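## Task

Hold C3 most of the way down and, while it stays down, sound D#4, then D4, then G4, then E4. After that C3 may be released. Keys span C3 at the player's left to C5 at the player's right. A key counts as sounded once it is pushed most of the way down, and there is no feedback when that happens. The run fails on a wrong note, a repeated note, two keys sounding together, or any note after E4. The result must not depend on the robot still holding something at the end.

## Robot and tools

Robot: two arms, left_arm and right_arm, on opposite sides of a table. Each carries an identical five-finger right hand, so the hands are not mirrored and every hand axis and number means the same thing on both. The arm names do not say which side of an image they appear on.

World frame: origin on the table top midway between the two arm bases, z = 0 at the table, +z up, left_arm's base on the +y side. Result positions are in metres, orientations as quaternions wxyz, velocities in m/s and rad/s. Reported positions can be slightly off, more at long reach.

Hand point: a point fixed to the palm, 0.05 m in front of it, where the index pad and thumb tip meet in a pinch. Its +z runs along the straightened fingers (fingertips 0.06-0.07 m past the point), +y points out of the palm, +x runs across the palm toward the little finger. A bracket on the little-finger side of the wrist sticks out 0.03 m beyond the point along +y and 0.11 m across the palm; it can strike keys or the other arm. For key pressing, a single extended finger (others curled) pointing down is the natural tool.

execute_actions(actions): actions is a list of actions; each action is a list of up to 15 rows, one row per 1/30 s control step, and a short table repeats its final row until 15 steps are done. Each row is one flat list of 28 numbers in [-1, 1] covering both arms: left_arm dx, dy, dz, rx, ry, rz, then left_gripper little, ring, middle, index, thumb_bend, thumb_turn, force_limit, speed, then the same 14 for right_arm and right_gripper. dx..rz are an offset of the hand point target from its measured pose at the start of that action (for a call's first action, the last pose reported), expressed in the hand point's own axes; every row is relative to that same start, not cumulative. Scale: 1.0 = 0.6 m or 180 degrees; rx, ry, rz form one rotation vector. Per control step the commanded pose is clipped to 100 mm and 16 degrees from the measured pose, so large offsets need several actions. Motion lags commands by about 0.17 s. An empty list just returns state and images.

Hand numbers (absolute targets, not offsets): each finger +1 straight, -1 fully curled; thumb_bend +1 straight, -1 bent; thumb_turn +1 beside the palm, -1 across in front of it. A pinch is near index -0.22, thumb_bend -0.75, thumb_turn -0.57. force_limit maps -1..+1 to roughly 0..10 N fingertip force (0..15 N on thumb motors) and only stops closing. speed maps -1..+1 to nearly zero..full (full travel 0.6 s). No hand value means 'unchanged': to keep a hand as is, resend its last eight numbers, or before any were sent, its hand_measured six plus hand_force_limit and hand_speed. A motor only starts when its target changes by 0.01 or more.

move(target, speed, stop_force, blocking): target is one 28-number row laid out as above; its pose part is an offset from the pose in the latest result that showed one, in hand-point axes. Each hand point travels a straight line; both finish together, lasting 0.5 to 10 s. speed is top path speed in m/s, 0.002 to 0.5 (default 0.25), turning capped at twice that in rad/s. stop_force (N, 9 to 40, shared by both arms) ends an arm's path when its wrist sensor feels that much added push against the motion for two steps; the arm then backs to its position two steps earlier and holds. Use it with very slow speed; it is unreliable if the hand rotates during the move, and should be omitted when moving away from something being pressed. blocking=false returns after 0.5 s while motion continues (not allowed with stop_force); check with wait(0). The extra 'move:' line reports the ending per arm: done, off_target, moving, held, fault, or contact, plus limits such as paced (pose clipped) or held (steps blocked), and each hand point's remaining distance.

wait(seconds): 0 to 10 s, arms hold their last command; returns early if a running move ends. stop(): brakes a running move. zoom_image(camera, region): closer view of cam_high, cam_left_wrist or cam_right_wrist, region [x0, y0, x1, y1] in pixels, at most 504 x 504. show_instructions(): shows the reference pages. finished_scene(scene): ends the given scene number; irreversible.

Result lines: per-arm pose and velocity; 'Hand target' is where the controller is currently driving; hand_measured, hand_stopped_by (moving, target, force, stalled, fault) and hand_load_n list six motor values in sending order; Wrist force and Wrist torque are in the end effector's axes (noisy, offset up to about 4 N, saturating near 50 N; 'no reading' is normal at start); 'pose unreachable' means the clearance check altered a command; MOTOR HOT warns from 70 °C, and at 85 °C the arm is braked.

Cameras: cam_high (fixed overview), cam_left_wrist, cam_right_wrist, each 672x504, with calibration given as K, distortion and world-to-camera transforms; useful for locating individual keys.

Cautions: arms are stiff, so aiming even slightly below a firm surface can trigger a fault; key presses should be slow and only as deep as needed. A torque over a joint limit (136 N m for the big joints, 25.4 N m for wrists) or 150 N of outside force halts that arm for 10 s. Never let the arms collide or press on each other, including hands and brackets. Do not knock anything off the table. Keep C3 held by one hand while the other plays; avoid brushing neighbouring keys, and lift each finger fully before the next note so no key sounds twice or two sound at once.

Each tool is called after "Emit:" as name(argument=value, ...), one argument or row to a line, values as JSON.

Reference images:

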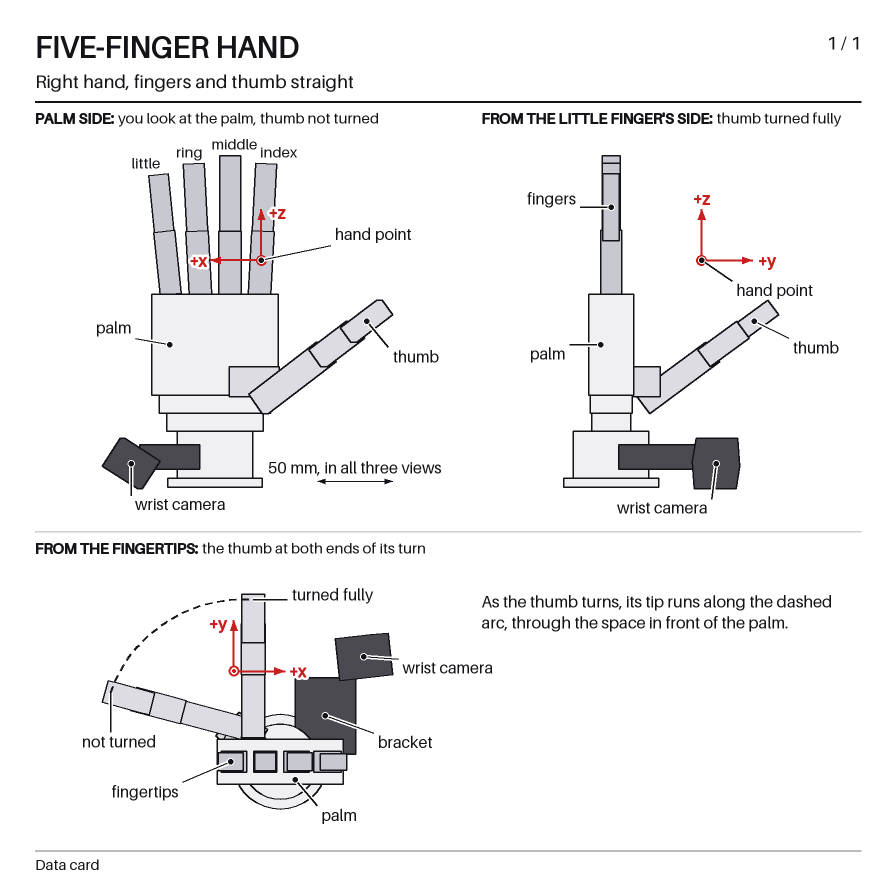

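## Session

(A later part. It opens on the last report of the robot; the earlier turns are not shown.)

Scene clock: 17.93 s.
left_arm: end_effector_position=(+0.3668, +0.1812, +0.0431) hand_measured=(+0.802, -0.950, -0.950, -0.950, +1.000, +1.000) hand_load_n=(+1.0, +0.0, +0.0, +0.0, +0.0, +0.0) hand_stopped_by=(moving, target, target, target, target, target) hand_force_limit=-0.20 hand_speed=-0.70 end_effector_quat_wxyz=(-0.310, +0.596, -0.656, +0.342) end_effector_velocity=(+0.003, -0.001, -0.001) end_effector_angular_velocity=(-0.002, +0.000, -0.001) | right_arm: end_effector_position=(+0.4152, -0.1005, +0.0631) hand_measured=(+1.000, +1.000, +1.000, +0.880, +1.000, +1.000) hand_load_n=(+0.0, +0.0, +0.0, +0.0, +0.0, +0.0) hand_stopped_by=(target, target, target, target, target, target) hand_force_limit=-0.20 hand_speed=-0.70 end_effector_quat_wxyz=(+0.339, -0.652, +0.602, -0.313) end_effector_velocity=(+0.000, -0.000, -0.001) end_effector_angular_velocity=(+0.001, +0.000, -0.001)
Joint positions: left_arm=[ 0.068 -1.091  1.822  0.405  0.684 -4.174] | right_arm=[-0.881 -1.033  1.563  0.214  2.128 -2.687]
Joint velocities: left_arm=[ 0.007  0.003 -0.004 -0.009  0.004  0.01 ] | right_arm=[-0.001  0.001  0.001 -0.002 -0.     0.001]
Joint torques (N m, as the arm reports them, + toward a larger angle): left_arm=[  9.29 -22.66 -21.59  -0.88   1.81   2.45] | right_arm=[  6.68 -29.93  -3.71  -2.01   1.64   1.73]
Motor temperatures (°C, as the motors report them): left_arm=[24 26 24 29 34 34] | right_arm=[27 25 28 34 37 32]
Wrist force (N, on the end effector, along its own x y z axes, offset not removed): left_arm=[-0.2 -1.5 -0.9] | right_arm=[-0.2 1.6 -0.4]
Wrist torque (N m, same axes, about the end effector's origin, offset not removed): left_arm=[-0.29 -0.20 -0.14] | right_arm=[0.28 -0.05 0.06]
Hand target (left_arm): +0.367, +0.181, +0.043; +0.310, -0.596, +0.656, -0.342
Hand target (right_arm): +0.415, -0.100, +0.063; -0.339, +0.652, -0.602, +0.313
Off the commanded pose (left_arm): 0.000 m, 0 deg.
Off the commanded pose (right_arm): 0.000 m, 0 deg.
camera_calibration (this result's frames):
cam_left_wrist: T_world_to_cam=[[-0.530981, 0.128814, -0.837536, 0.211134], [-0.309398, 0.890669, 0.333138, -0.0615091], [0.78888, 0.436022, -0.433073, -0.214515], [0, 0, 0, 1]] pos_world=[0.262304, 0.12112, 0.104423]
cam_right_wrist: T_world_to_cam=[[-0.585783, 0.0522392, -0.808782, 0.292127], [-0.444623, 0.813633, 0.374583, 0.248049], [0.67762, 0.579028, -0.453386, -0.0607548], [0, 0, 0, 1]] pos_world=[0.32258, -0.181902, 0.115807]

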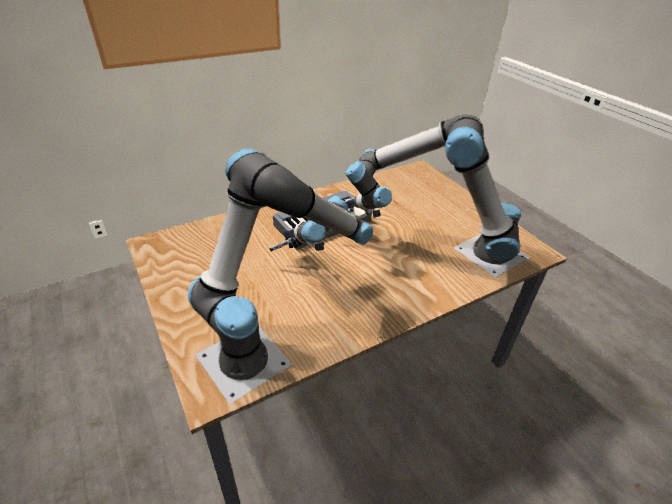

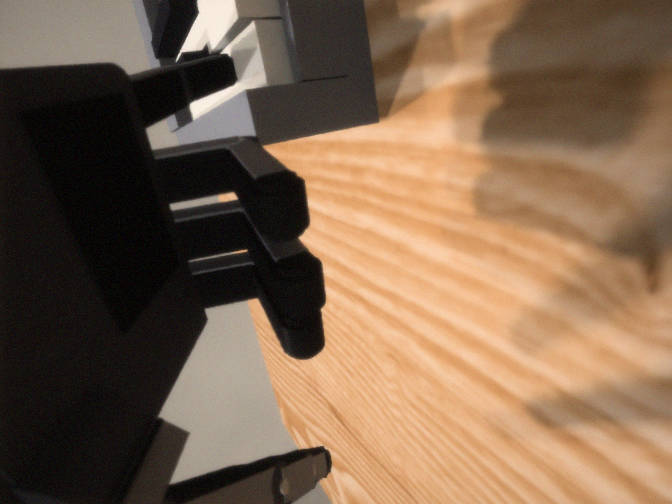

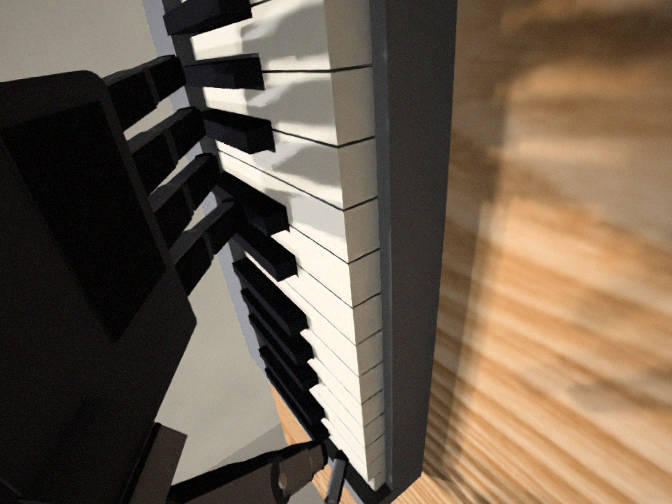

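Emit:
execute_actions(
  actions=[
    [[0,0,0,0,0,0, 0.62,-0.95,-0.95,-0.95,1,1,-0.3,-0.75, 0,0,0,0,0,0, 1,1,1,0.88,1,1,-0.2,-0.7],[0,0,0,0,0,0, 0.62,-0.95,-0.95,-0.95,1,1,-0.3,-0.75, 0,0,0,0,0,0, 1,1,1,0.88,1,1,-0.2,-0.7],[0,0,0,0,0,0, 0.62,-0.95,-0.95,-0.95,1,1,-0.3,-0.75, 0,0,0,0,0,0, 1,1,1,0.88,1,1,-0.2,-0.7],[0,0,0,0,0,0, 0.62,-0.95,-0.95,-0.95,1,1,-0.3,-0.75, 0,0,0,0,0,0, 1,1,1,0.88,1,1,-0.2,-0.7],[0,0,0,0,0,0, 0.62,-0.95,-0.95,-0.95,1,1,-0.3,-0.75, 0,0,0,0,0,0, 1,1,1,0.88,1,1,-0.2,-0.7],[0,0,0,0,0,0, 0.62,-0.95,-0.95,-0.95,1,1,-0.3,-0.75, 0,0,0,0,0,0, 1,1,1,0.88,1,1,-0.2,-0.7],[0,0,0,0,0,0, 0.62,-0.95,-0.95,-0.95,1,1,-0.3,-0.75, 0,0,0,0,0,0, 1,1,1,0.88,1,1,-0.2,-0.7],[0,0,0,0,0,0, 0.62,-0.95,-0.95,-0.95,1,1,-0.3,-0.75, 0,0,0,0,0,0, 1,1,1,0.88,1,1,-0.2,-0.7],[0,0,0,0,0,0, 0.62,-0.95,-0.95,-0.95,1,1,-0.3,-0.75, 0,0,0,0,0,0, 1,1,1,0.84,1,1,-0.2,-0.7]],
  ],
)

Emit:
zoom_image(
  camera="cam_left_wrist",
  region=[150, 0, 330, 150],
)

Emit:
zoom_image(
  camera="cam_right_wrist",
  region=[170, 90, 330, 290],
)

Scene clock: 18.70 s.
left_arm: end_effector_position=(+0.3668, +0.1812, +0.0431) hand_measured=(+0.692, -0.950, -0.950, -0.950, +1.000, +1.000) hand_load_n=(+4.5, +0.0, +0.0, +0.0, +0.0, +0.0) hand_stopped_by=(force, target, target, target, target, target) hand_force_limit=-0.30 hand_speed=-0.75 end_effector_quat_wxyz=(-0.310, +0.596, -0.656, +0.342) end_effector_velocity=(-0.000, +0.000, +0.001) end_effector_angular_velocity=(+0.001, -0.000, -0.001) | right_arm: end_effector_position=(+0.4151, -0.1005, +0.0630) hand_measured=(+1.000, +1.000, +1.000, +0.840, +1.000, +1.000) hand_load_n=(+0.0, +0.0, +0.0, +1.5, +0.0, +0.0) hand_stopped_by=(target, target, target, moving, target, target) hand_force_limit=-0.20 hand_speed=-0.70 end_effector_quat_wxyz=(+0.339, -0.652, +0.602, -0.312) end_effector_velocity=(-0.000, -0.001, -0.000) end_effector_angular_velocity=(-0.001, +0.001, -0.001)
Joint positions: left_arm=[ 0.068 -1.091  1.822  0.405  0.684 -4.174] | right_arm=[-0.881 -1.033  1.563  0.213  2.128 -2.687]
Joint velocities: left_arm=[-0.001 -0.001  0.     0.002 -0.001 -0.   ] | right_arm=[-0.001  0.     0.     0.002  0.     0.   ]
Joint torques (N m, as the arm reports them, + toward a larger angle): left_arm=[ -9.89 -39.54  -7.3    5.1   -2.04  -2.71] | right_arm=[  5.62 -48.31 -18.58   3.85   1.26   1.05]
Motor temperatures (°C, as the motors report them): left_arm=[24 26 24 29 34 34] | right_arm=[27 25 28 34 37 32]
Wrist force (N, on the end effector, along its own x y z axes, offset not removed): left_arm=[2.5 -2.4 -1.4] | right_arm=[0.2 2.1 1.5]
Wrist torque (N m, same axes, about the end effector's origin, offset not removed): left_arm=[0.50 -0.36 -0.08] | right_arm=[0.60 -0.17 0.09]
Hand target (left_arm): +0.367, +0.181, +0.043; +0.310, -0.596, +0.656, -0.342
Hand target (right_arm): +0.415, -0.100, +0.063; -0.339, +0.652, -0.602, +0.313
Off the commanded pose (left_arm): 0.000 m, 0 deg.
Off the commanded pose (right_arm): 0.000 m, 0 deg.
camera_calibration (this result's frames):
cam_left_wrist: T_world_to_cam=[[-0.530969, 0.128828, -0.837541, 0.211122], [-0.309438, 0.890645, 0.333167, -0.0614827], [0.788873, 0.436068, -0.43304, -0.214548], [0, 0, 0, 1]] pos_world=[0.262325, 0.121118, 0.104399]
cam_right_wrist: T_world_to_cam=[[-0.585863, 0.0521605, -0.80873, 0.292033], [-0.444586, 0.813669, 0.374547, 0.248095], [0.677575, 0.578983, -0.453509, -0.060766], [0, 0, 0, 1]] pos_world=[0.322565, -0.181918, 0.115695]

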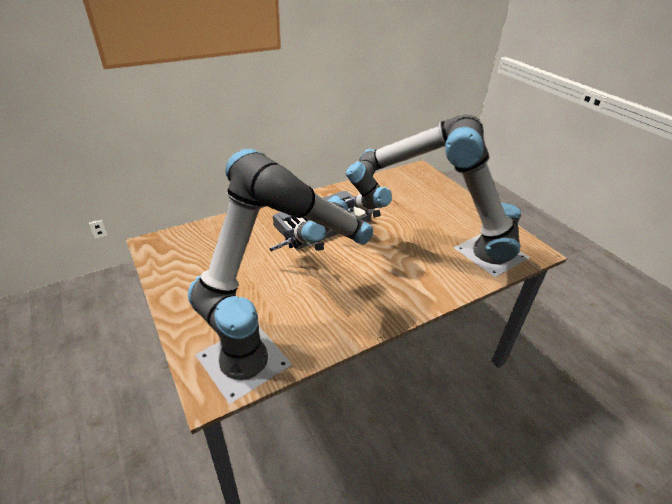

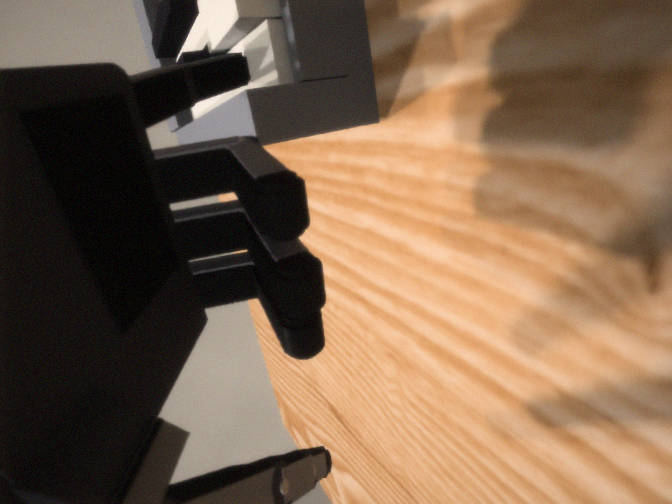

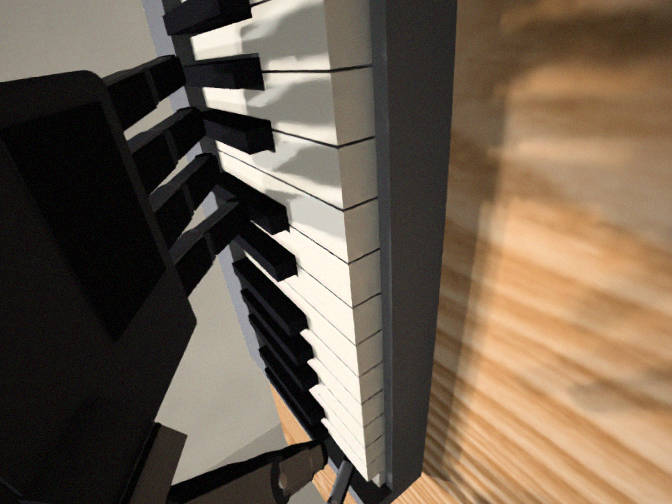

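Region (150, 0, 330, 150) of cam_left_wrist's 672x504 image, scaled by 2.800, with more detail than that image has.

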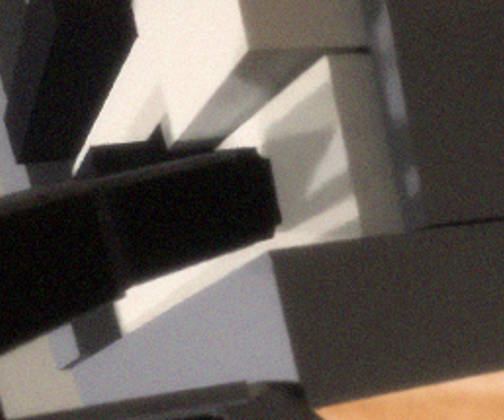

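Region (170, 90, 330, 290) of cam_right_wrist's 672x504 image, scaled by 2.520, with more detail than that image has; it fills the left 403 columns of this view, and the rest is white.

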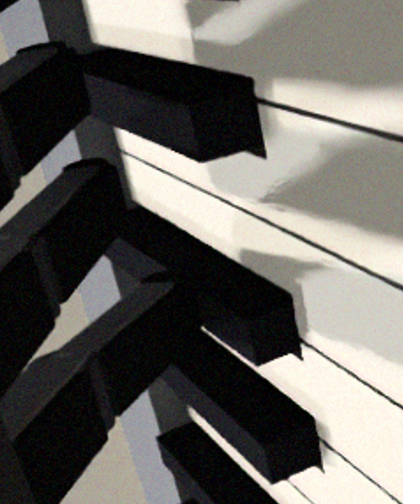

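Emit:
execute_actions(
  actions=[
    [[0,0,0,0,0,0, 0.62,-0.95,-0.95,-0.95,1,1,-0.3,-0.75, 0,0,0,0,0,0, 1,1,1,0.62,1,1,0,-0.75]],
  ],
)

Emit:
zoom_image(
  camera="cam_right_wrist",
  region=[170, 90, 400, 320],
)

Scene clock: 19.30 s.
left_arm: end_effector_position=(+0.3668, +0.1812, +0.0431) hand_measured=(+0.692, -0.950, -0.950, -0.950, +1.000, +1.000) hand_load_n=(+4.0, +0.0, +0.0, +0.0, +0.0, +0.0) hand_stopped_by=(force, target, target, target, target, target) hand_force_limit=-0.30 hand_speed=-0.75 end_effector_quat_wxyz=(-0.310, +0.596, -0.656, +0.342) end_effector_velocity=(-0.000, -0.000, -0.000) end_effector_angular_velocity=(-0.000, -0.000, -0.000) | right_arm: end_effector_position=(+0.4151, -0.1005, +0.0630) hand_measured=(+1.000, +1.000, +1.000, +0.748, +1.000, +1.000) hand_load_n=(+0.0, +0.0, +0.0, +7.5, +0.0, +0.0) hand_stopped_by=(target, target, target, force, target, target) hand_force_limit=0.00 hand_speed=-0.75 end_effector_quat_wxyz=(+0.339, -0.652, +0.602, -0.312) end_effector_velocity=(-0.001, +0.000, -0.000) end_effector_angular_velocity=(+0.001, +0.001, +0.001)
Joint positions: left_arm=[ 0.068 -1.091  1.822  0.405  0.684 -4.174] | right_arm=[-0.881 -1.033  1.563  0.214  2.128 -2.687]
Joint velocities: left_arm=[-0.     0.001 -0.    -0.001  0.     0.   ] | right_arm=[ 0.001  0.    -0.     0.    -0.     0.001]
Joint torques (N m, as the arm reports them, + toward a larger angle): left_arm=[ -6.92 -34.06  -9.25   4.13  -1.22  -2.19] | right_arm=[  5.09 -49.45 -23.81   0.2    1.26   1.11]
Motor temperatures (°C, as the motors report them): left_arm=[24 26 24 29 34 34] | right_arm=[27 25 28 34 37 32]
Wrist force (N, on the end effector, along its own x y z axes, offset not removed): left_arm=[0.4 -5.2 -0.9] | right_arm=[1.2 -5.5 -1.3]
Wrist torque (N m, same axes, about the end effector's origin, offset not removed): left_arm=[-0.07 -0.17 -0.29] | right_arm=[0.88 -0.17 0.07]
Hand target (left_arm): +0.367, +0.181, +0.043; +0.310, -0.596, +0.656, -0.342
Hand target (right_arm): +0.415, -0.100, +0.063; -0.339, +0.652, -0.602, +0.312
Off the commanded pose (left_arm): 0.000 m, 0 deg.
Off the commanded pose (right_arm): 0.000 m, 0 deg.
camera_calibration (this result's frames):
cam_left_wrist: T_world_to_cam=[[-0.530967, 0.128826, -0.837543, 0.211126], [-0.30942, 0.890655, 0.333155, -0.0615002], [0.788881, 0.436047, -0.433047, -0.214531], [0, 0, 0, 1]] pos_world=[0.262311, 0.121123, 0.104414]
cam_right_wrist: T_world_to_cam=[[-0.585911, 0.0521124, -0.808698, 0.292038], [-0.444563, 0.813692, 0.374526, 0.248096], [0.677548, 0.578956, -0.453584, -0.0607314], [0, 0, 0, 1]] pos_world=[0.322551, -0.181931, 0.115705]

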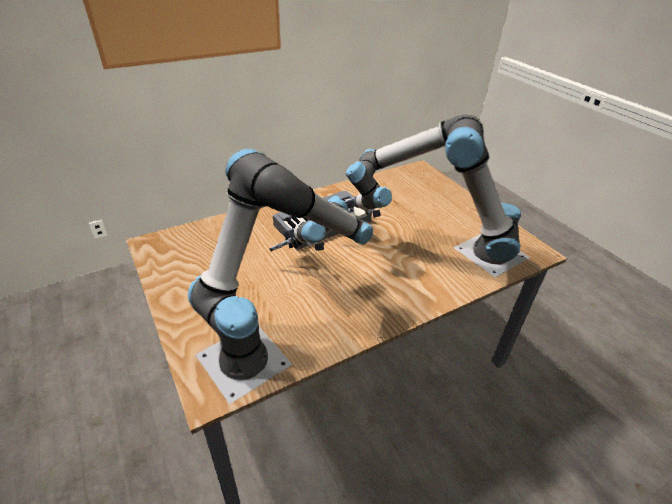

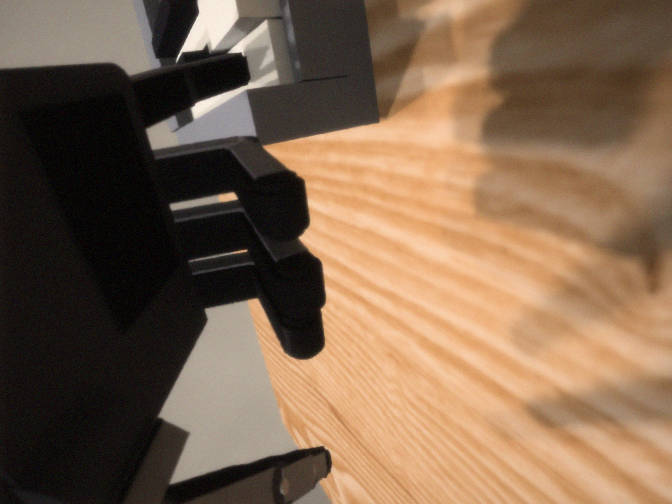

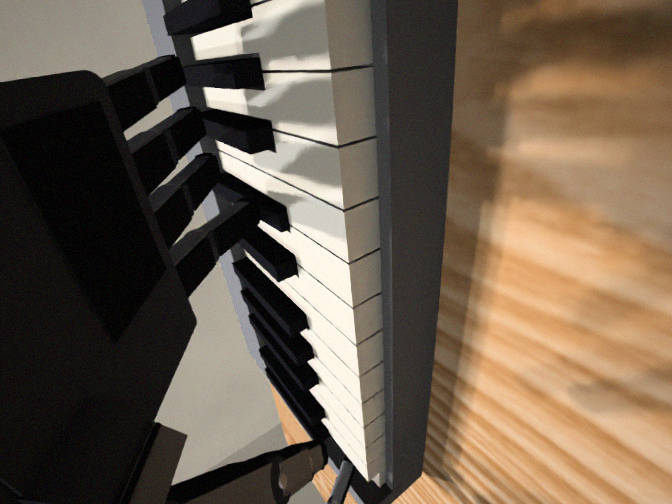

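Region (170, 90, 400, 320) of cam_right_wrist's 672x504 image, scaled by 2.191, with more detail than that image has.

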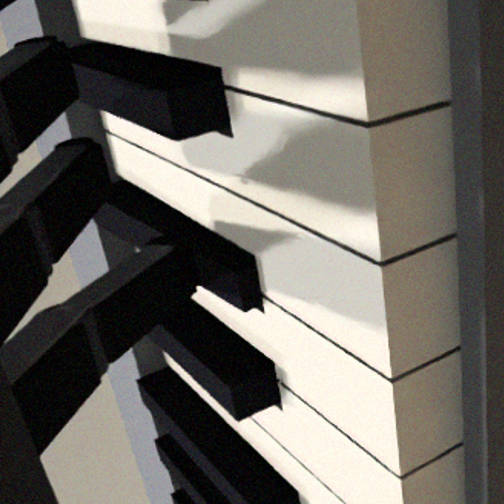

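Emit:
execute_actions(
  actions=[
    [[0,0,0,0,0,0, 0.62,-0.95,-0.95,-0.95,1,1,-0.3,-0.75, 0,0,0,0,0,0, 1,1,1,1,1,1,0,0],[0,0,0,0,0,0, 0.62,-0.95,-0.95,-0.95,1,1,-0.3,-0.75, 0,0,0,0,0,0, 1,1,1,1,1,1,0,0],[0,0,0,0,0,0, 0.62,-0.95,-0.95,-0.95,1,1,-0.3,-0.75, 0,0,0,0,0,0, 1,1,1,1,1,1,0,0],[0,0,0,0,0,0, 0.62,-0.95,-0.95,-0.95,1,1,-0.3,-0.75, 0,0,0,0,0,0, 1,1,1,1,1,1,0,0],[0,0,0,0,0,0, 0.62,-0.95,-0.95,-0.95,1,1,-0.3,-0.75, -0.0022,0.0045,-0.0064,0,0,0, 1,1,1,1,1,1,0,0],[0,0,0,0,0,0, 0.62,-0.95,-0.95,-0.95,1,1,-0.3,-0.75, -0.0045,0.009,-0.0128,0,0,0, 1,1,1,1,1,1,0,0],[0,0,0,0,0,0, 0.62,-0.95,-0.95,-0.95,1,1,-0.3,-0.75, -0.0068,0.0135,-0.0193,0,0,0, 1,1,1,1,1,1,0,0],[0,0,0,0,0,0, 0.62,-0.95,-0.95,-0.95,1,1,-0.3,-0.75, -0.009,0.018,-0.0257,0,0,0, 1,1,1,1,1,1,0,0],[0,0,0,0,0,0, 0.62,-0.95,-0.95,-0.95,1,1,-0.3,-0.75, -0.0113,0.0225,-0.0321,0,0,0, 1,1,1,1,1,1,0,0],[0,0,0,0,0,0, 0.62,-0.95,-0.95,-0.95,1,1,-0.3,-0.75, -0.0135,0.027,-0.0385,0,0,0, 1,1,1,1,1,1,0,0],[0,0,0,0,0,0, 0.62,-0.95,-0.95,-0.95,1,1,-0.3,-0.75, -0.0158,0.0315,-0.0449,0,0,0, 1,1,1,1,1,1,0,0],[0,0,0,0,0,0, 0.62,-0.95,-0.95,-0.95,1,1,-0.3,-0.75, -0.018,0.036,-0.0514,0,0,0, 1,1,1,1,1,1,0,0],[0,0,0,0,0,0, 0.62,-0.95,-0.95,-0.95,1,1,-0.3,-0.75, -0.0203,0.0405,-0.0578,0,0,0, 1,1,1,1,1,1,0,0],[0,0,0,0,0,0, 0.62,-0.95,-0.95,-0.95,1,1,-0.3,-0.75, -0.0225,0.045,-0.0642,0,0,0, 1,1,1,1,1,1,0,0]],
  ],
)

Scene clock: 21.03 s.
left_arm: end_effector_position=(+0.3668, +0.1812, +0.0431) hand_measured=(+0.692, -0.950, -0.950, -0.950, +1.000, +1.000) hand_load_n=(+4.5, +0.0, +0.0, +0.0, +0.0, +0.0) hand_stopped_by=(force, target, target, target, target, target) hand_force_limit=-0.30 hand_speed=-0.75 end_effector_quat_wxyz=(-0.310, +0.596, -0.656, +0.342) end_effector_velocity=(+0.000, +0.001, -0.001) end_effector_angular_velocity=(+0.004, +0.001, +0.002) | right_arm: end_effector_position=(+0.3837, -0.0943, +0.0628) hand_measured=(+1.000, +1.000, +1.000, +1.000, +1.000, +1.000) hand_load_n=(+0.0, +0.0, +0.0, +0.0, +0.0, +0.0) hand_stopped_by=(target, target, target, target, target, target) hand_force_limit=0.00 hand_speed=0.00 end_effector_quat_wxyz=(+0.339, -0.652, +0.602, -0.312) end_effector_velocity=(-0.135, +0.027, +0.000) end_effector_angular_velocity=(+0.000, -0.000, +0.008)
Joint positions: left_arm=[ 0.068 -1.091  1.822  0.405  0.684 -4.174] | right_arm=[-0.825 -1.047  1.591  0.224  2.168 -2.642]
Joint velocities: left_arm=[ 0.001  0.002 -0.     0.002 -0.    -0.   ] | right_arm=[ 0.246 -0.051  0.106  0.057  0.171  0.2  ]
Joint torques (N m, as the arm reports them, + toward a larger angle): left_arm=[  5.29 -24.53 -19.87   1.91  -1.52  -1.3 ] | right_arm=[ 14.4  -54.3   -2.94   3.87   2.79   2.98]
Motor temperatures (°C, as the motors report them): left_arm=[24 26 24 29 34 34] | right_arm=[27 25 28 34 37 32]
Wrist force (N, on the end effector, along its own x y z axes, offset not removed): left_arm=[-0.2 -6.8 1.2] | right_arm=[-0.9 2.2 1.0]
Wrist torque (N m, same axes, about the end effector's origin, offset not removed): left_arm=[-0.41 -0.15 -0.53] | right_arm=[0.28 0.05 -0.09]
Hand target (left_arm): +0.367, +0.181, +0.043; +0.310, -0.596, +0.656, -0.342
Hand target (right_arm): +0.368, -0.091, +0.063; -0.340, +0.652, -0.602, +0.312
Off the commanded pose (left_arm): 0.000 m, 0 deg.
Off the commanded pose (right_arm): 0.017 m, 0 deg.
camera_calibration (this result's frames):
cam_left_wrist: T_world_to_cam=[[-0.530967, 0.128826, -0.837543, 0.211126], [-0.30942, 0.890655, 0.333155, -0.0615002], [0.788881, 0.436047, -0.433047, -0.214532], [0, 0, 0, 1]] pos_world=[0.262311, 0.121123, 0.104414]
cam_right_wrist: T_world_to_cam=[[-0.586044, 0.0515666, -0.808637, 0.273149], [-0.445242, 0.813312, 0.374545, 0.229336], [0.676988, 0.579539, -0.453677, -0.0428132], [0, 0, 0, 1]] pos_world=[0.291171, -0.175795, 0.115558]

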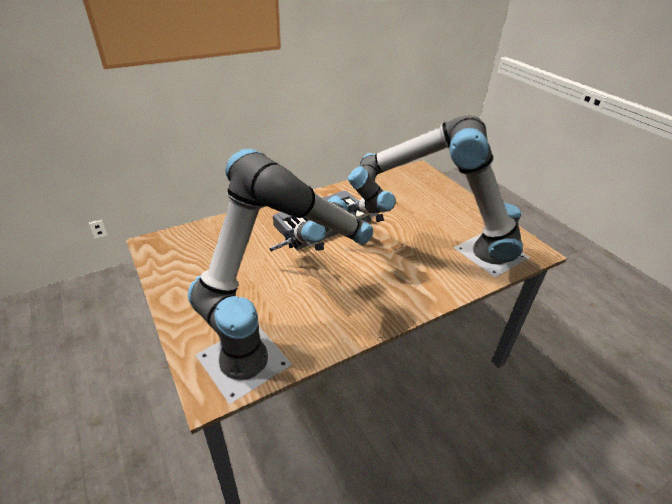

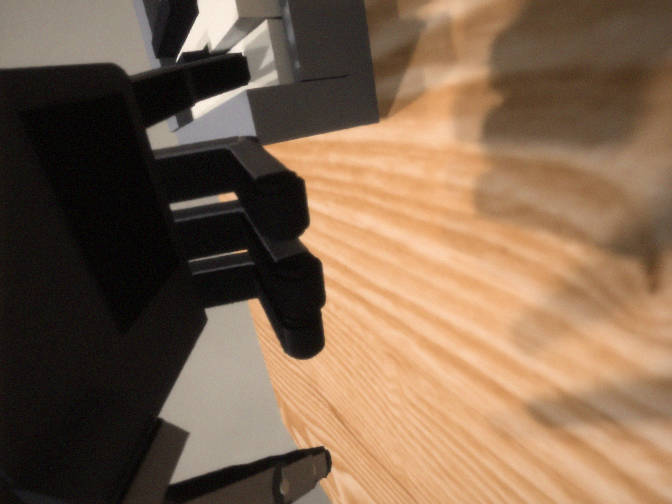

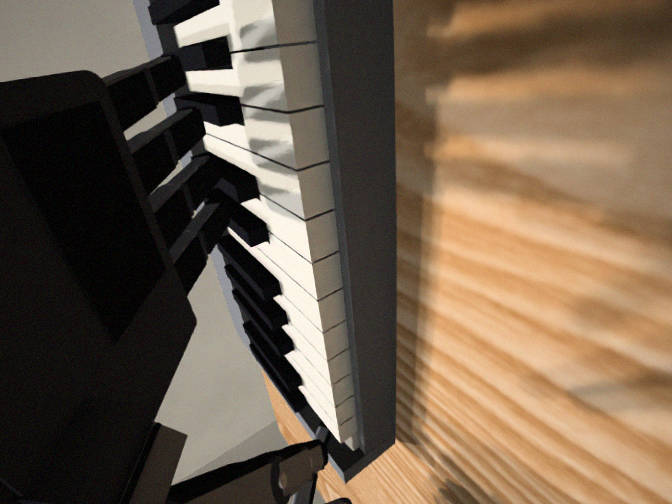

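Emit:
execute_actions(
  actions=[
    [[0,0,0,0,0,0, 0.62,-0.95,-0.95,-0.95,1,1,-0.3,-0.75, -0.0082,0.0183,-0.0203,0,0,0, 1,1,1,1,1,1,-0.3,-0.75],[0,0,0,0,0,0, 0.62,-0.95,-0.95,-0.95,1,1,-0.3,-0.75, -0.0082,0.0212,-0.0183,0,0,0, 1,1,1,1,1,1,-0.3,-0.75],[0,0,0,0,0,0, 0.62,-0.95,-0.95,-0.95,1,1,-0.3,-0.75, -0.0082,0.0242,-0.0162,0,0,0, 1,1,1,1,1,1,-0.3,-0.75],[0,0,0,0,0,0, 0.62,-0.95,-0.95,-0.95,1,1,-0.3,-0.75, -0.0082,0.0272,-0.0141,0,0,0, 1,1,1,1,1,1,-0.3,-0.75],[0,0,0,0,0,0, 0.62,-0.95,-0.95,-0.95,1,1,-0.3,-0.75, -0.0082,0.0301,-0.0121,0,0,0, 1,1,1,0.87,1,1,-0.3,-0.75],[0,0,0,0,0,0, 0.62,-0.95,-0.95,-0.95,1,1,-0.3,-0.75, -0.0082,0.0331,-0.0100,0,0,0, 1,1,1,0.87,1,1,-0.3,-0.75]],
  ],
)

Emit:
zoom_image(
  camera="cam_right_wrist",
  region=[130, 30, 360, 300],
)

Scene clock: 21.87 s.
left_arm: end_effector_position=(+0.3668, +0.1812, +0.0431) hand_measured=(+0.692, -0.950, -0.950, -0.950, +1.000, +1.000) hand_load_n=(+4.5, +0.0, +0.0, +0.0, +0.0, +0.0) hand_stopped_by=(force, target, target, target, target, target) hand_force_limit=-0.30 hand_speed=-0.75 end_effector_quat_wxyz=(-0.310, +0.596, -0.656, +0.342) end_effector_velocity=(-0.001, -0.001, -0.000) end_effector_angular_velocity=(-0.001, -0.000, -0.002) | right_arm: end_effector_position=(+0.3670, -0.0907, +0.0505) hand_measured=(+1.000, +1.000, +1.000, +0.890, +1.000, +1.000) hand_load_n=(+0.0, +0.0, +0.0, +0.0, +0.0, +0.0) hand_stopped_by=(target, target, target, moving, target, target) hand_force_limit=-0.30 hand_speed=-0.75 end_effector_quat_wxyz=(+0.339, -0.652, +0.602, -0.312) end_effector_velocity=(+0.000, -0.000, -0.006) end_effector_angular_velocity=(-0.003, +0.000, +0.001)
Joint positions: left_arm=[ 0.068 -1.091  1.822  0.405  0.684 -4.174] | right_arm=[-0.794 -1.036  1.614  0.206  2.19  -2.616]
Joint velocities: left_arm=[-0.002  0.     0.    -0.001 -0.    -0.   ] | right_arm=[ 0.     0.008  0.003 -0.011  0.001 -0.002]
Joint torques (N m, as the arm reports them, + toward a larger angle): left_arm=[  4.74 -24.7  -18.8    1.68  -1.21  -1.42] | right_arm=[ 11.4  -28.7   -2.81  -1.86   2.57   2.  ]
Motor temperatures (°C, as the motors report them): left_arm=[24 26 24 29 34 34] | right_arm=[27 25 28 34 37 32]
Wrist force (N, on the end effector, along its own x y z axes, offset not removed): left_arm=[-1.4 -4.0 0.1] | right_arm=[-0.5 2.0 -0.4]
Wrist torque (N m, same axes, about the end effector's origin, offset not removed): left_arm=[0.04 0.03 -0.50] | right_arm=[0.38 0.04 0.02]
Hand target (left_arm): +0.367, +0.181, +0.043; +0.310, -0.596, +0.656, -0.342
Hand target (right_arm): +0.367, -0.091, +0.050; -0.339, +0.652, -0.602, +0.312
Off the commanded pose (left_arm): 0.000 m, 0 deg.
Off the commanded pose (right_arm): 0.000 m, 0 deg.
camera_calibration (this result's frames):
cam_left_wrist: T_world_to_cam=[[-0.530967, 0.128826, -0.837543, 0.211126], [-0.30942, 0.890655, 0.333155, -0.0615002], [0.788881, 0.436047, -0.433047, -0.214531], [0, 0, 0, 1]] pos_world=[0.262311, 0.121123, 0.104414]
cam_right_wrist: T_world_to_cam=[[-0.586076, 0.0516298, -0.808609, 0.253247], [-0.445201, 0.813304, 0.374609, 0.223586], [0.676987, 0.579543, -0.453673, -0.0391978], [0, 0, 0, 1]] pos_world=[0.274499, -0.172201, 0.103238]

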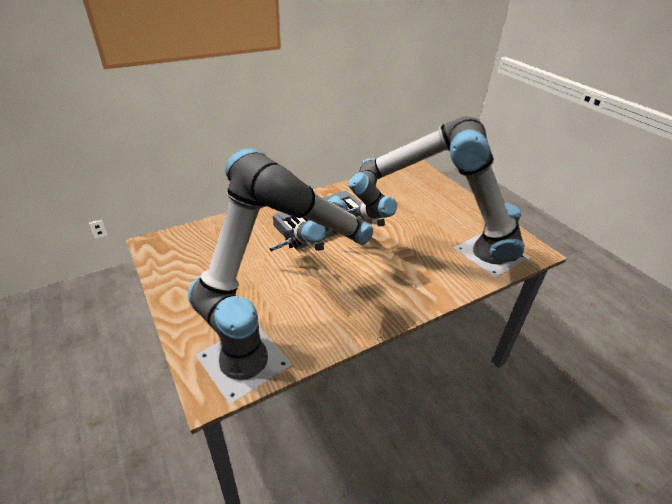

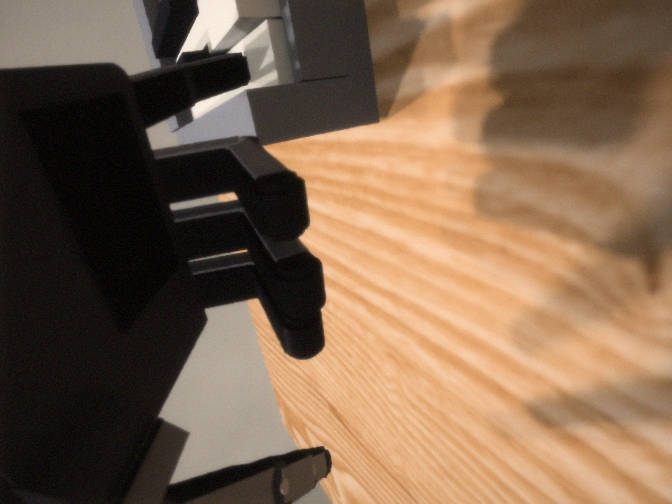

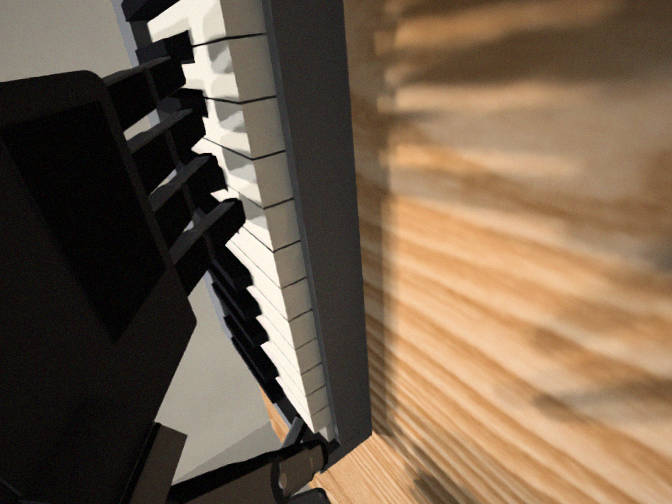

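Region (130, 30, 360, 300) of cam_right_wrist's 672x504 image, scaled by 1.867, with more detail than that image has; it fills the left 429 columns of this view, and the rest is white.

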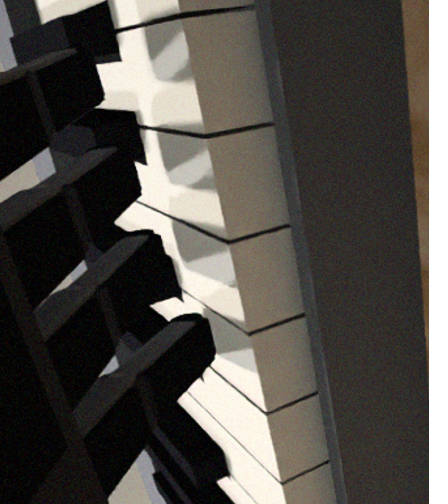

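Emit:
execute_actions(
  actions=[],
)

Emit:
zoom_image(
  camera="cam_right_wrist",
  region=[200, 150, 320, 290],
)

Scene clock: 21.93 s.
left_arm: end_effector_position=(+0.3668, +0.1812, +0.0431) hand_measured=(+0.692, -0.950, -0.950, -0.950, +1.000, +1.000) hand_load_n=(+4.5, +0.0, +0.0, +0.0, +0.0, +0.0) hand_stopped_by=(force, target, target, target, target, target) hand_force_limit=-0.30 hand_speed=-0.75 end_effector_quat_wxyz=(-0.310, +0.596, -0.656, +0.342) end_effector_velocity=(-0.001, -0.001, +0.000) end_effector_angular_velocity=(-0.002, -0.001, -0.002) | right_arm: end_effector_position=(+0.3670, -0.0907, +0.0503) hand_measured=(+1.000, +1.000, +1.000, +0.870, +1.000, +1.000) hand_load_n=(+0.0, +0.0, +0.0, +1.0, +0.0, +0.0) hand_stopped_by=(target, target, target, moving, target, target) hand_force_limit=-0.30 hand_speed=-0.75 end_effector_quat_wxyz=(+0.339, -0.652, +0.602, -0.312) end_effector_velocity=(-0.001, +0.000, -0.004) end_effector_angular_velocity=(-0.002, +0.002, +0.001)
Joint positions: left_arm=[ 0.068 -1.091  1.822  0.405  0.684 -4.174] | right_arm=[-0.794 -1.036  1.614  0.205  2.19  -2.616]
Joint velocities: left_arm=[-0.002 -0.    -0.    -0.002  0.    -0.   ] | right_arm=[ 0.001  0.006  0.002 -0.005 -0.    -0.   ]
Joint torques (N m, as the arm reports them, + toward a larger angle): left_arm=[  5.37 -24.58 -19.5    1.99  -1.36  -1.13] | right_arm=[ 10.92 -28.97  -2.08  -1.68   2.4    1.8 ]
Motor temperatures (°C, as the motors report them): left_arm=[24 26 24 29 34 34] | right_arm=[27 25 28 34 37 32]
Wrist force (N, on the end effector, along its own x y z axes, offset not removed): left_arm=[-0.5 -5.8 -2.2] | right_arm=[0.6 0.6 -0.6]
Wrist torque (N m, same axes, about the end effector's origin, offset not removed): left_arm=[-0.14 0.03 -0.39] | right_arm=[0.25 -0.16 -0.02]
Hand target (left_arm): +0.367, +0.181, +0.043; +0.310, -0.596, +0.656, -0.342
Hand target (right_arm): +0.367, -0.091, +0.050; -0.339, +0.652, -0.602, +0.312
Off the commanded pose (left_arm): 0.000 m, 0 deg.
Off the commanded pose (right_arm): 0.000 m, 0 deg.
camera_calibration (this result's frames):
cam_left_wrist: T_world_to_cam=[[-0.530967, 0.128826, -0.837543, 0.211126], [-0.309421, 0.890655, 0.333155, -0.0615002], [0.788881, 0.436047, -0.433047, -0.214532], [0, 0, 0, 1]] pos_world=[0.262311, 0.121123, 0.104414]
cam_right_wrist: T_world_to_cam=[[-0.586063, 0.0516338, -0.808618, 0.253057], [-0.445208, 0.813302, 0.374607, 0.223667], [0.676993, 0.579547, -0.453659, -0.0393137], [0, 0, 0, 1]] pos_world=[0.274501, -0.172191, 0.103004]

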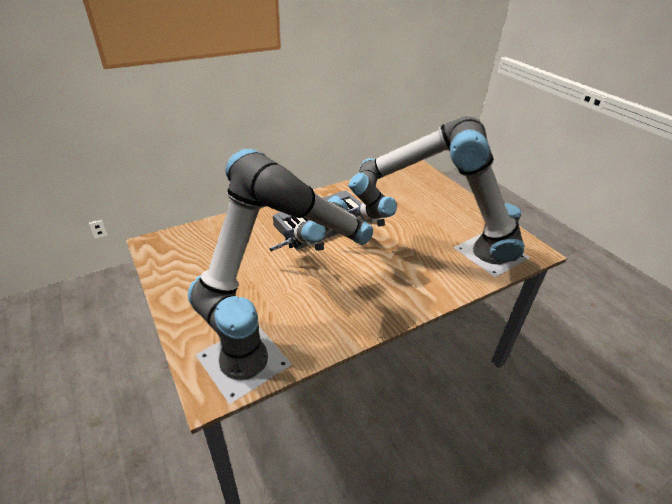

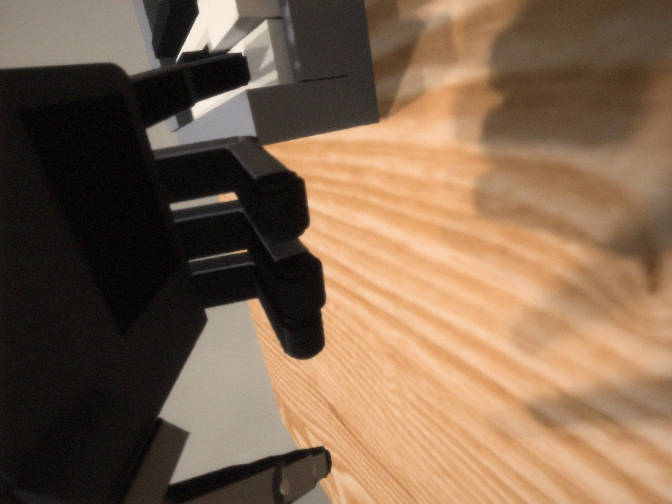

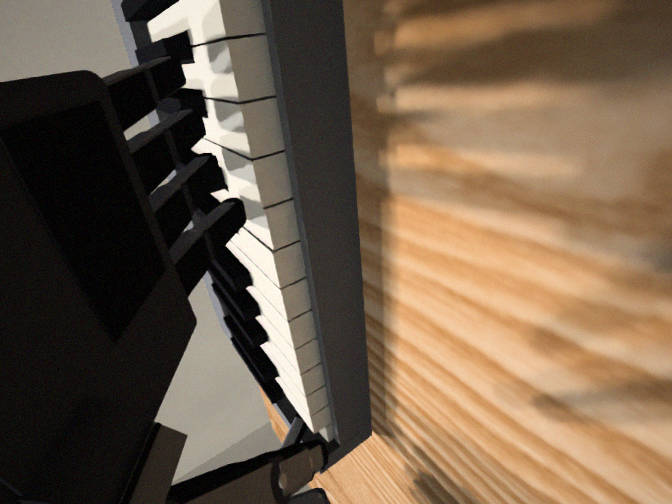

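Region (200, 150, 320, 290) of cam_right_wrist's 672x504 image, scaled by 3.600, with more detail than that image has; it fills the left 432 columns of this view, and the rest is white.

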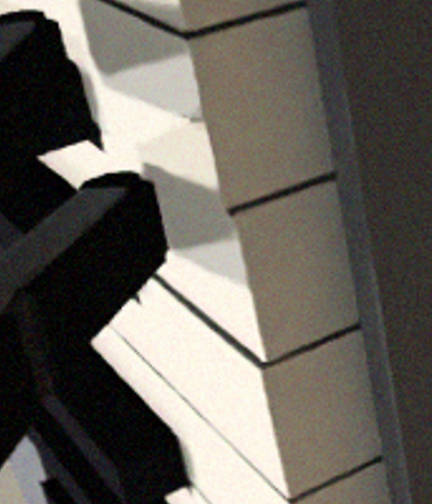

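Emit:
execute_actions(
  actions=[
    [[0,0,0,0,0,0, 0.62,-0.95,-0.95,-0.95,1,1,-0.3,-0.75, 0,0,0,0,0,0, 1,1,1,0.6,1,1,-0.3,-0.7]],
  ],
)

Emit:
zoom_image(
  camera="cam_right_wrist",
  region=[200, 150, 320, 290],
)

Scene clock: 22.53 s.
left_arm: end_effector_position=(+0.3668, +0.1812, +0.0431) hand_measured=(+0.692, -0.950, -0.950, -0.950, +1.000, +1.000) hand_load_n=(+4.0, +0.0, +0.0, +0.0, +0.0, +0.0) hand_stopped_by=(force, target, target, target, target, target) hand_force_limit=-0.30 hand_speed=-0.75 end_effector_quat_wxyz=(-0.310, +0.596, -0.656, +0.342) end_effector_velocity=(+0.000, +0.000, -0.000) end_effector_angular_velocity=(-0.001, +0.000, +0.000) | right_arm: end_effector_position=(+0.3670, -0.0907, +0.0502) hand_measured=(+1.000, +1.000, +1.000, +0.706, +1.000, +1.000) hand_load_n=(+0.0, +0.0, +0.0, +3.5, +0.0, +0.0) hand_stopped_by=(target, target, target, force, target, target) hand_force_limit=-0.30 hand_speed=-0.70 end_effector_quat_wxyz=(+0.339, -0.652, +0.602, -0.312) end_effector_velocity=(+0.000, +0.000, +0.000) end_effector_angular_velocity=(+0.002, -0.000, -0.001)
Joint positions: left_arm=[ 0.068 -1.091  1.822  0.405  0.684 -4.174] | right_arm=[-0.794 -1.036  1.614  0.205  2.19  -2.616]
Joint velocities: left_arm=[ 0.001  0.     0.    -0.001  0.     0.   ] | right_arm=[ 0.    -0.    -0.001  0.    -0.     0.002]
Joint torques (N m, as the arm reports them, + toward a larger angle): left_arm=[  6.59 -24.43 -18.54   1.62  -1.12  -1.01] | right_arm=[  9.34 -53.03 -25.94   4.13   1.66   2.02]
Motor temperatures (°C, as the motors report them): left_arm=[24 26 24 29 34 34] | right_arm=[27 25 28 34 37 32]
Wrist force (N, on the end effector, along its own x y z axes, offset not removed): left_arm=[0.1 -4.7 -3.1] | right_arm=[-0.1 -1.2 -1.7]
Wrist torque (N m, same axes, about the end effector's origin, offset not removed): left_arm=[0.14 -0.02 -0.29] | right_arm=[0.67 0.03 0.07]
Hand target (left_arm): +0.367, +0.181, +0.043; +0.310, -0.596, +0.656, -0.342
Hand target (right_arm): +0.367, -0.091, +0.050; -0.339, +0.652, -0.602, +0.312
Off the commanded pose (left_arm): 0.000 m, 0 deg.
Off the commanded pose (right_arm): 0.000 m, 0 deg.
camera_calibration (this result's frames):
cam_left_wrist: T_world_to_cam=[[-0.530966, 0.128826, -0.837543, 0.211126], [-0.309421, 0.890655, 0.333155, -0.0615001], [0.788881, 0.436047, -0.433047, -0.214532], [0, 0, 0, 1]] pos_world=[0.262311, 0.121123, 0.104414]
cam_right_wrist: T_world_to_cam=[[-0.586174, 0.0514797, -0.808548, 0.25294], [-0.445136, 0.813391, 0.374499, 0.223735], [0.676944, 0.579436, -0.453873, -0.0392993], [0, 0, 0, 1]] pos_world=[0.274463, -0.172234, 0.102888]

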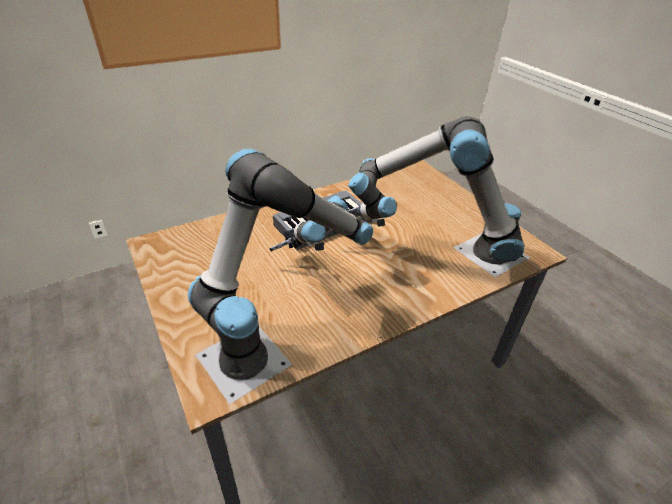

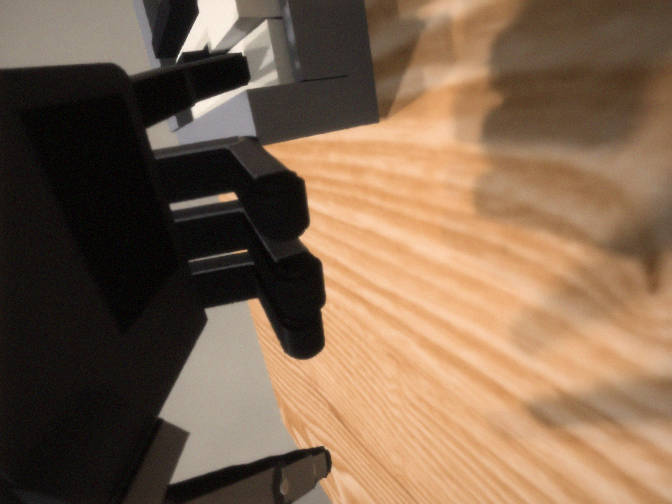

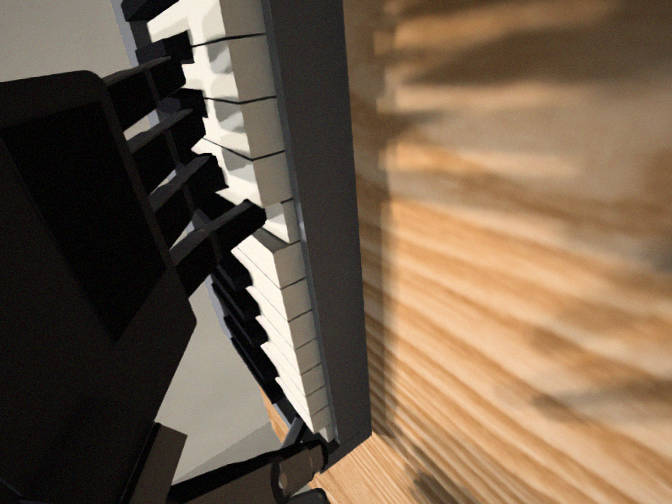

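Region (200, 150, 320, 290) of cam_right_wrist's 672x504 image, scaled by 3.600, with more detail than that image has; it fills the left 432 columns of this view, and the rest is white.

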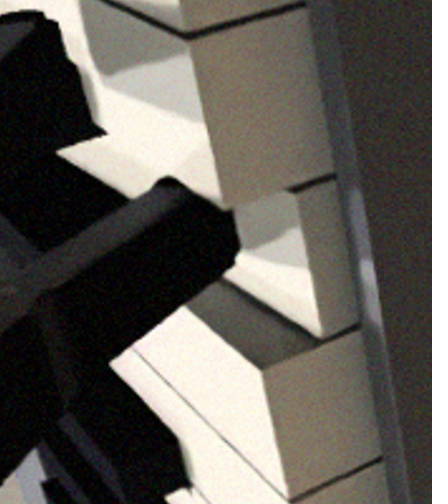

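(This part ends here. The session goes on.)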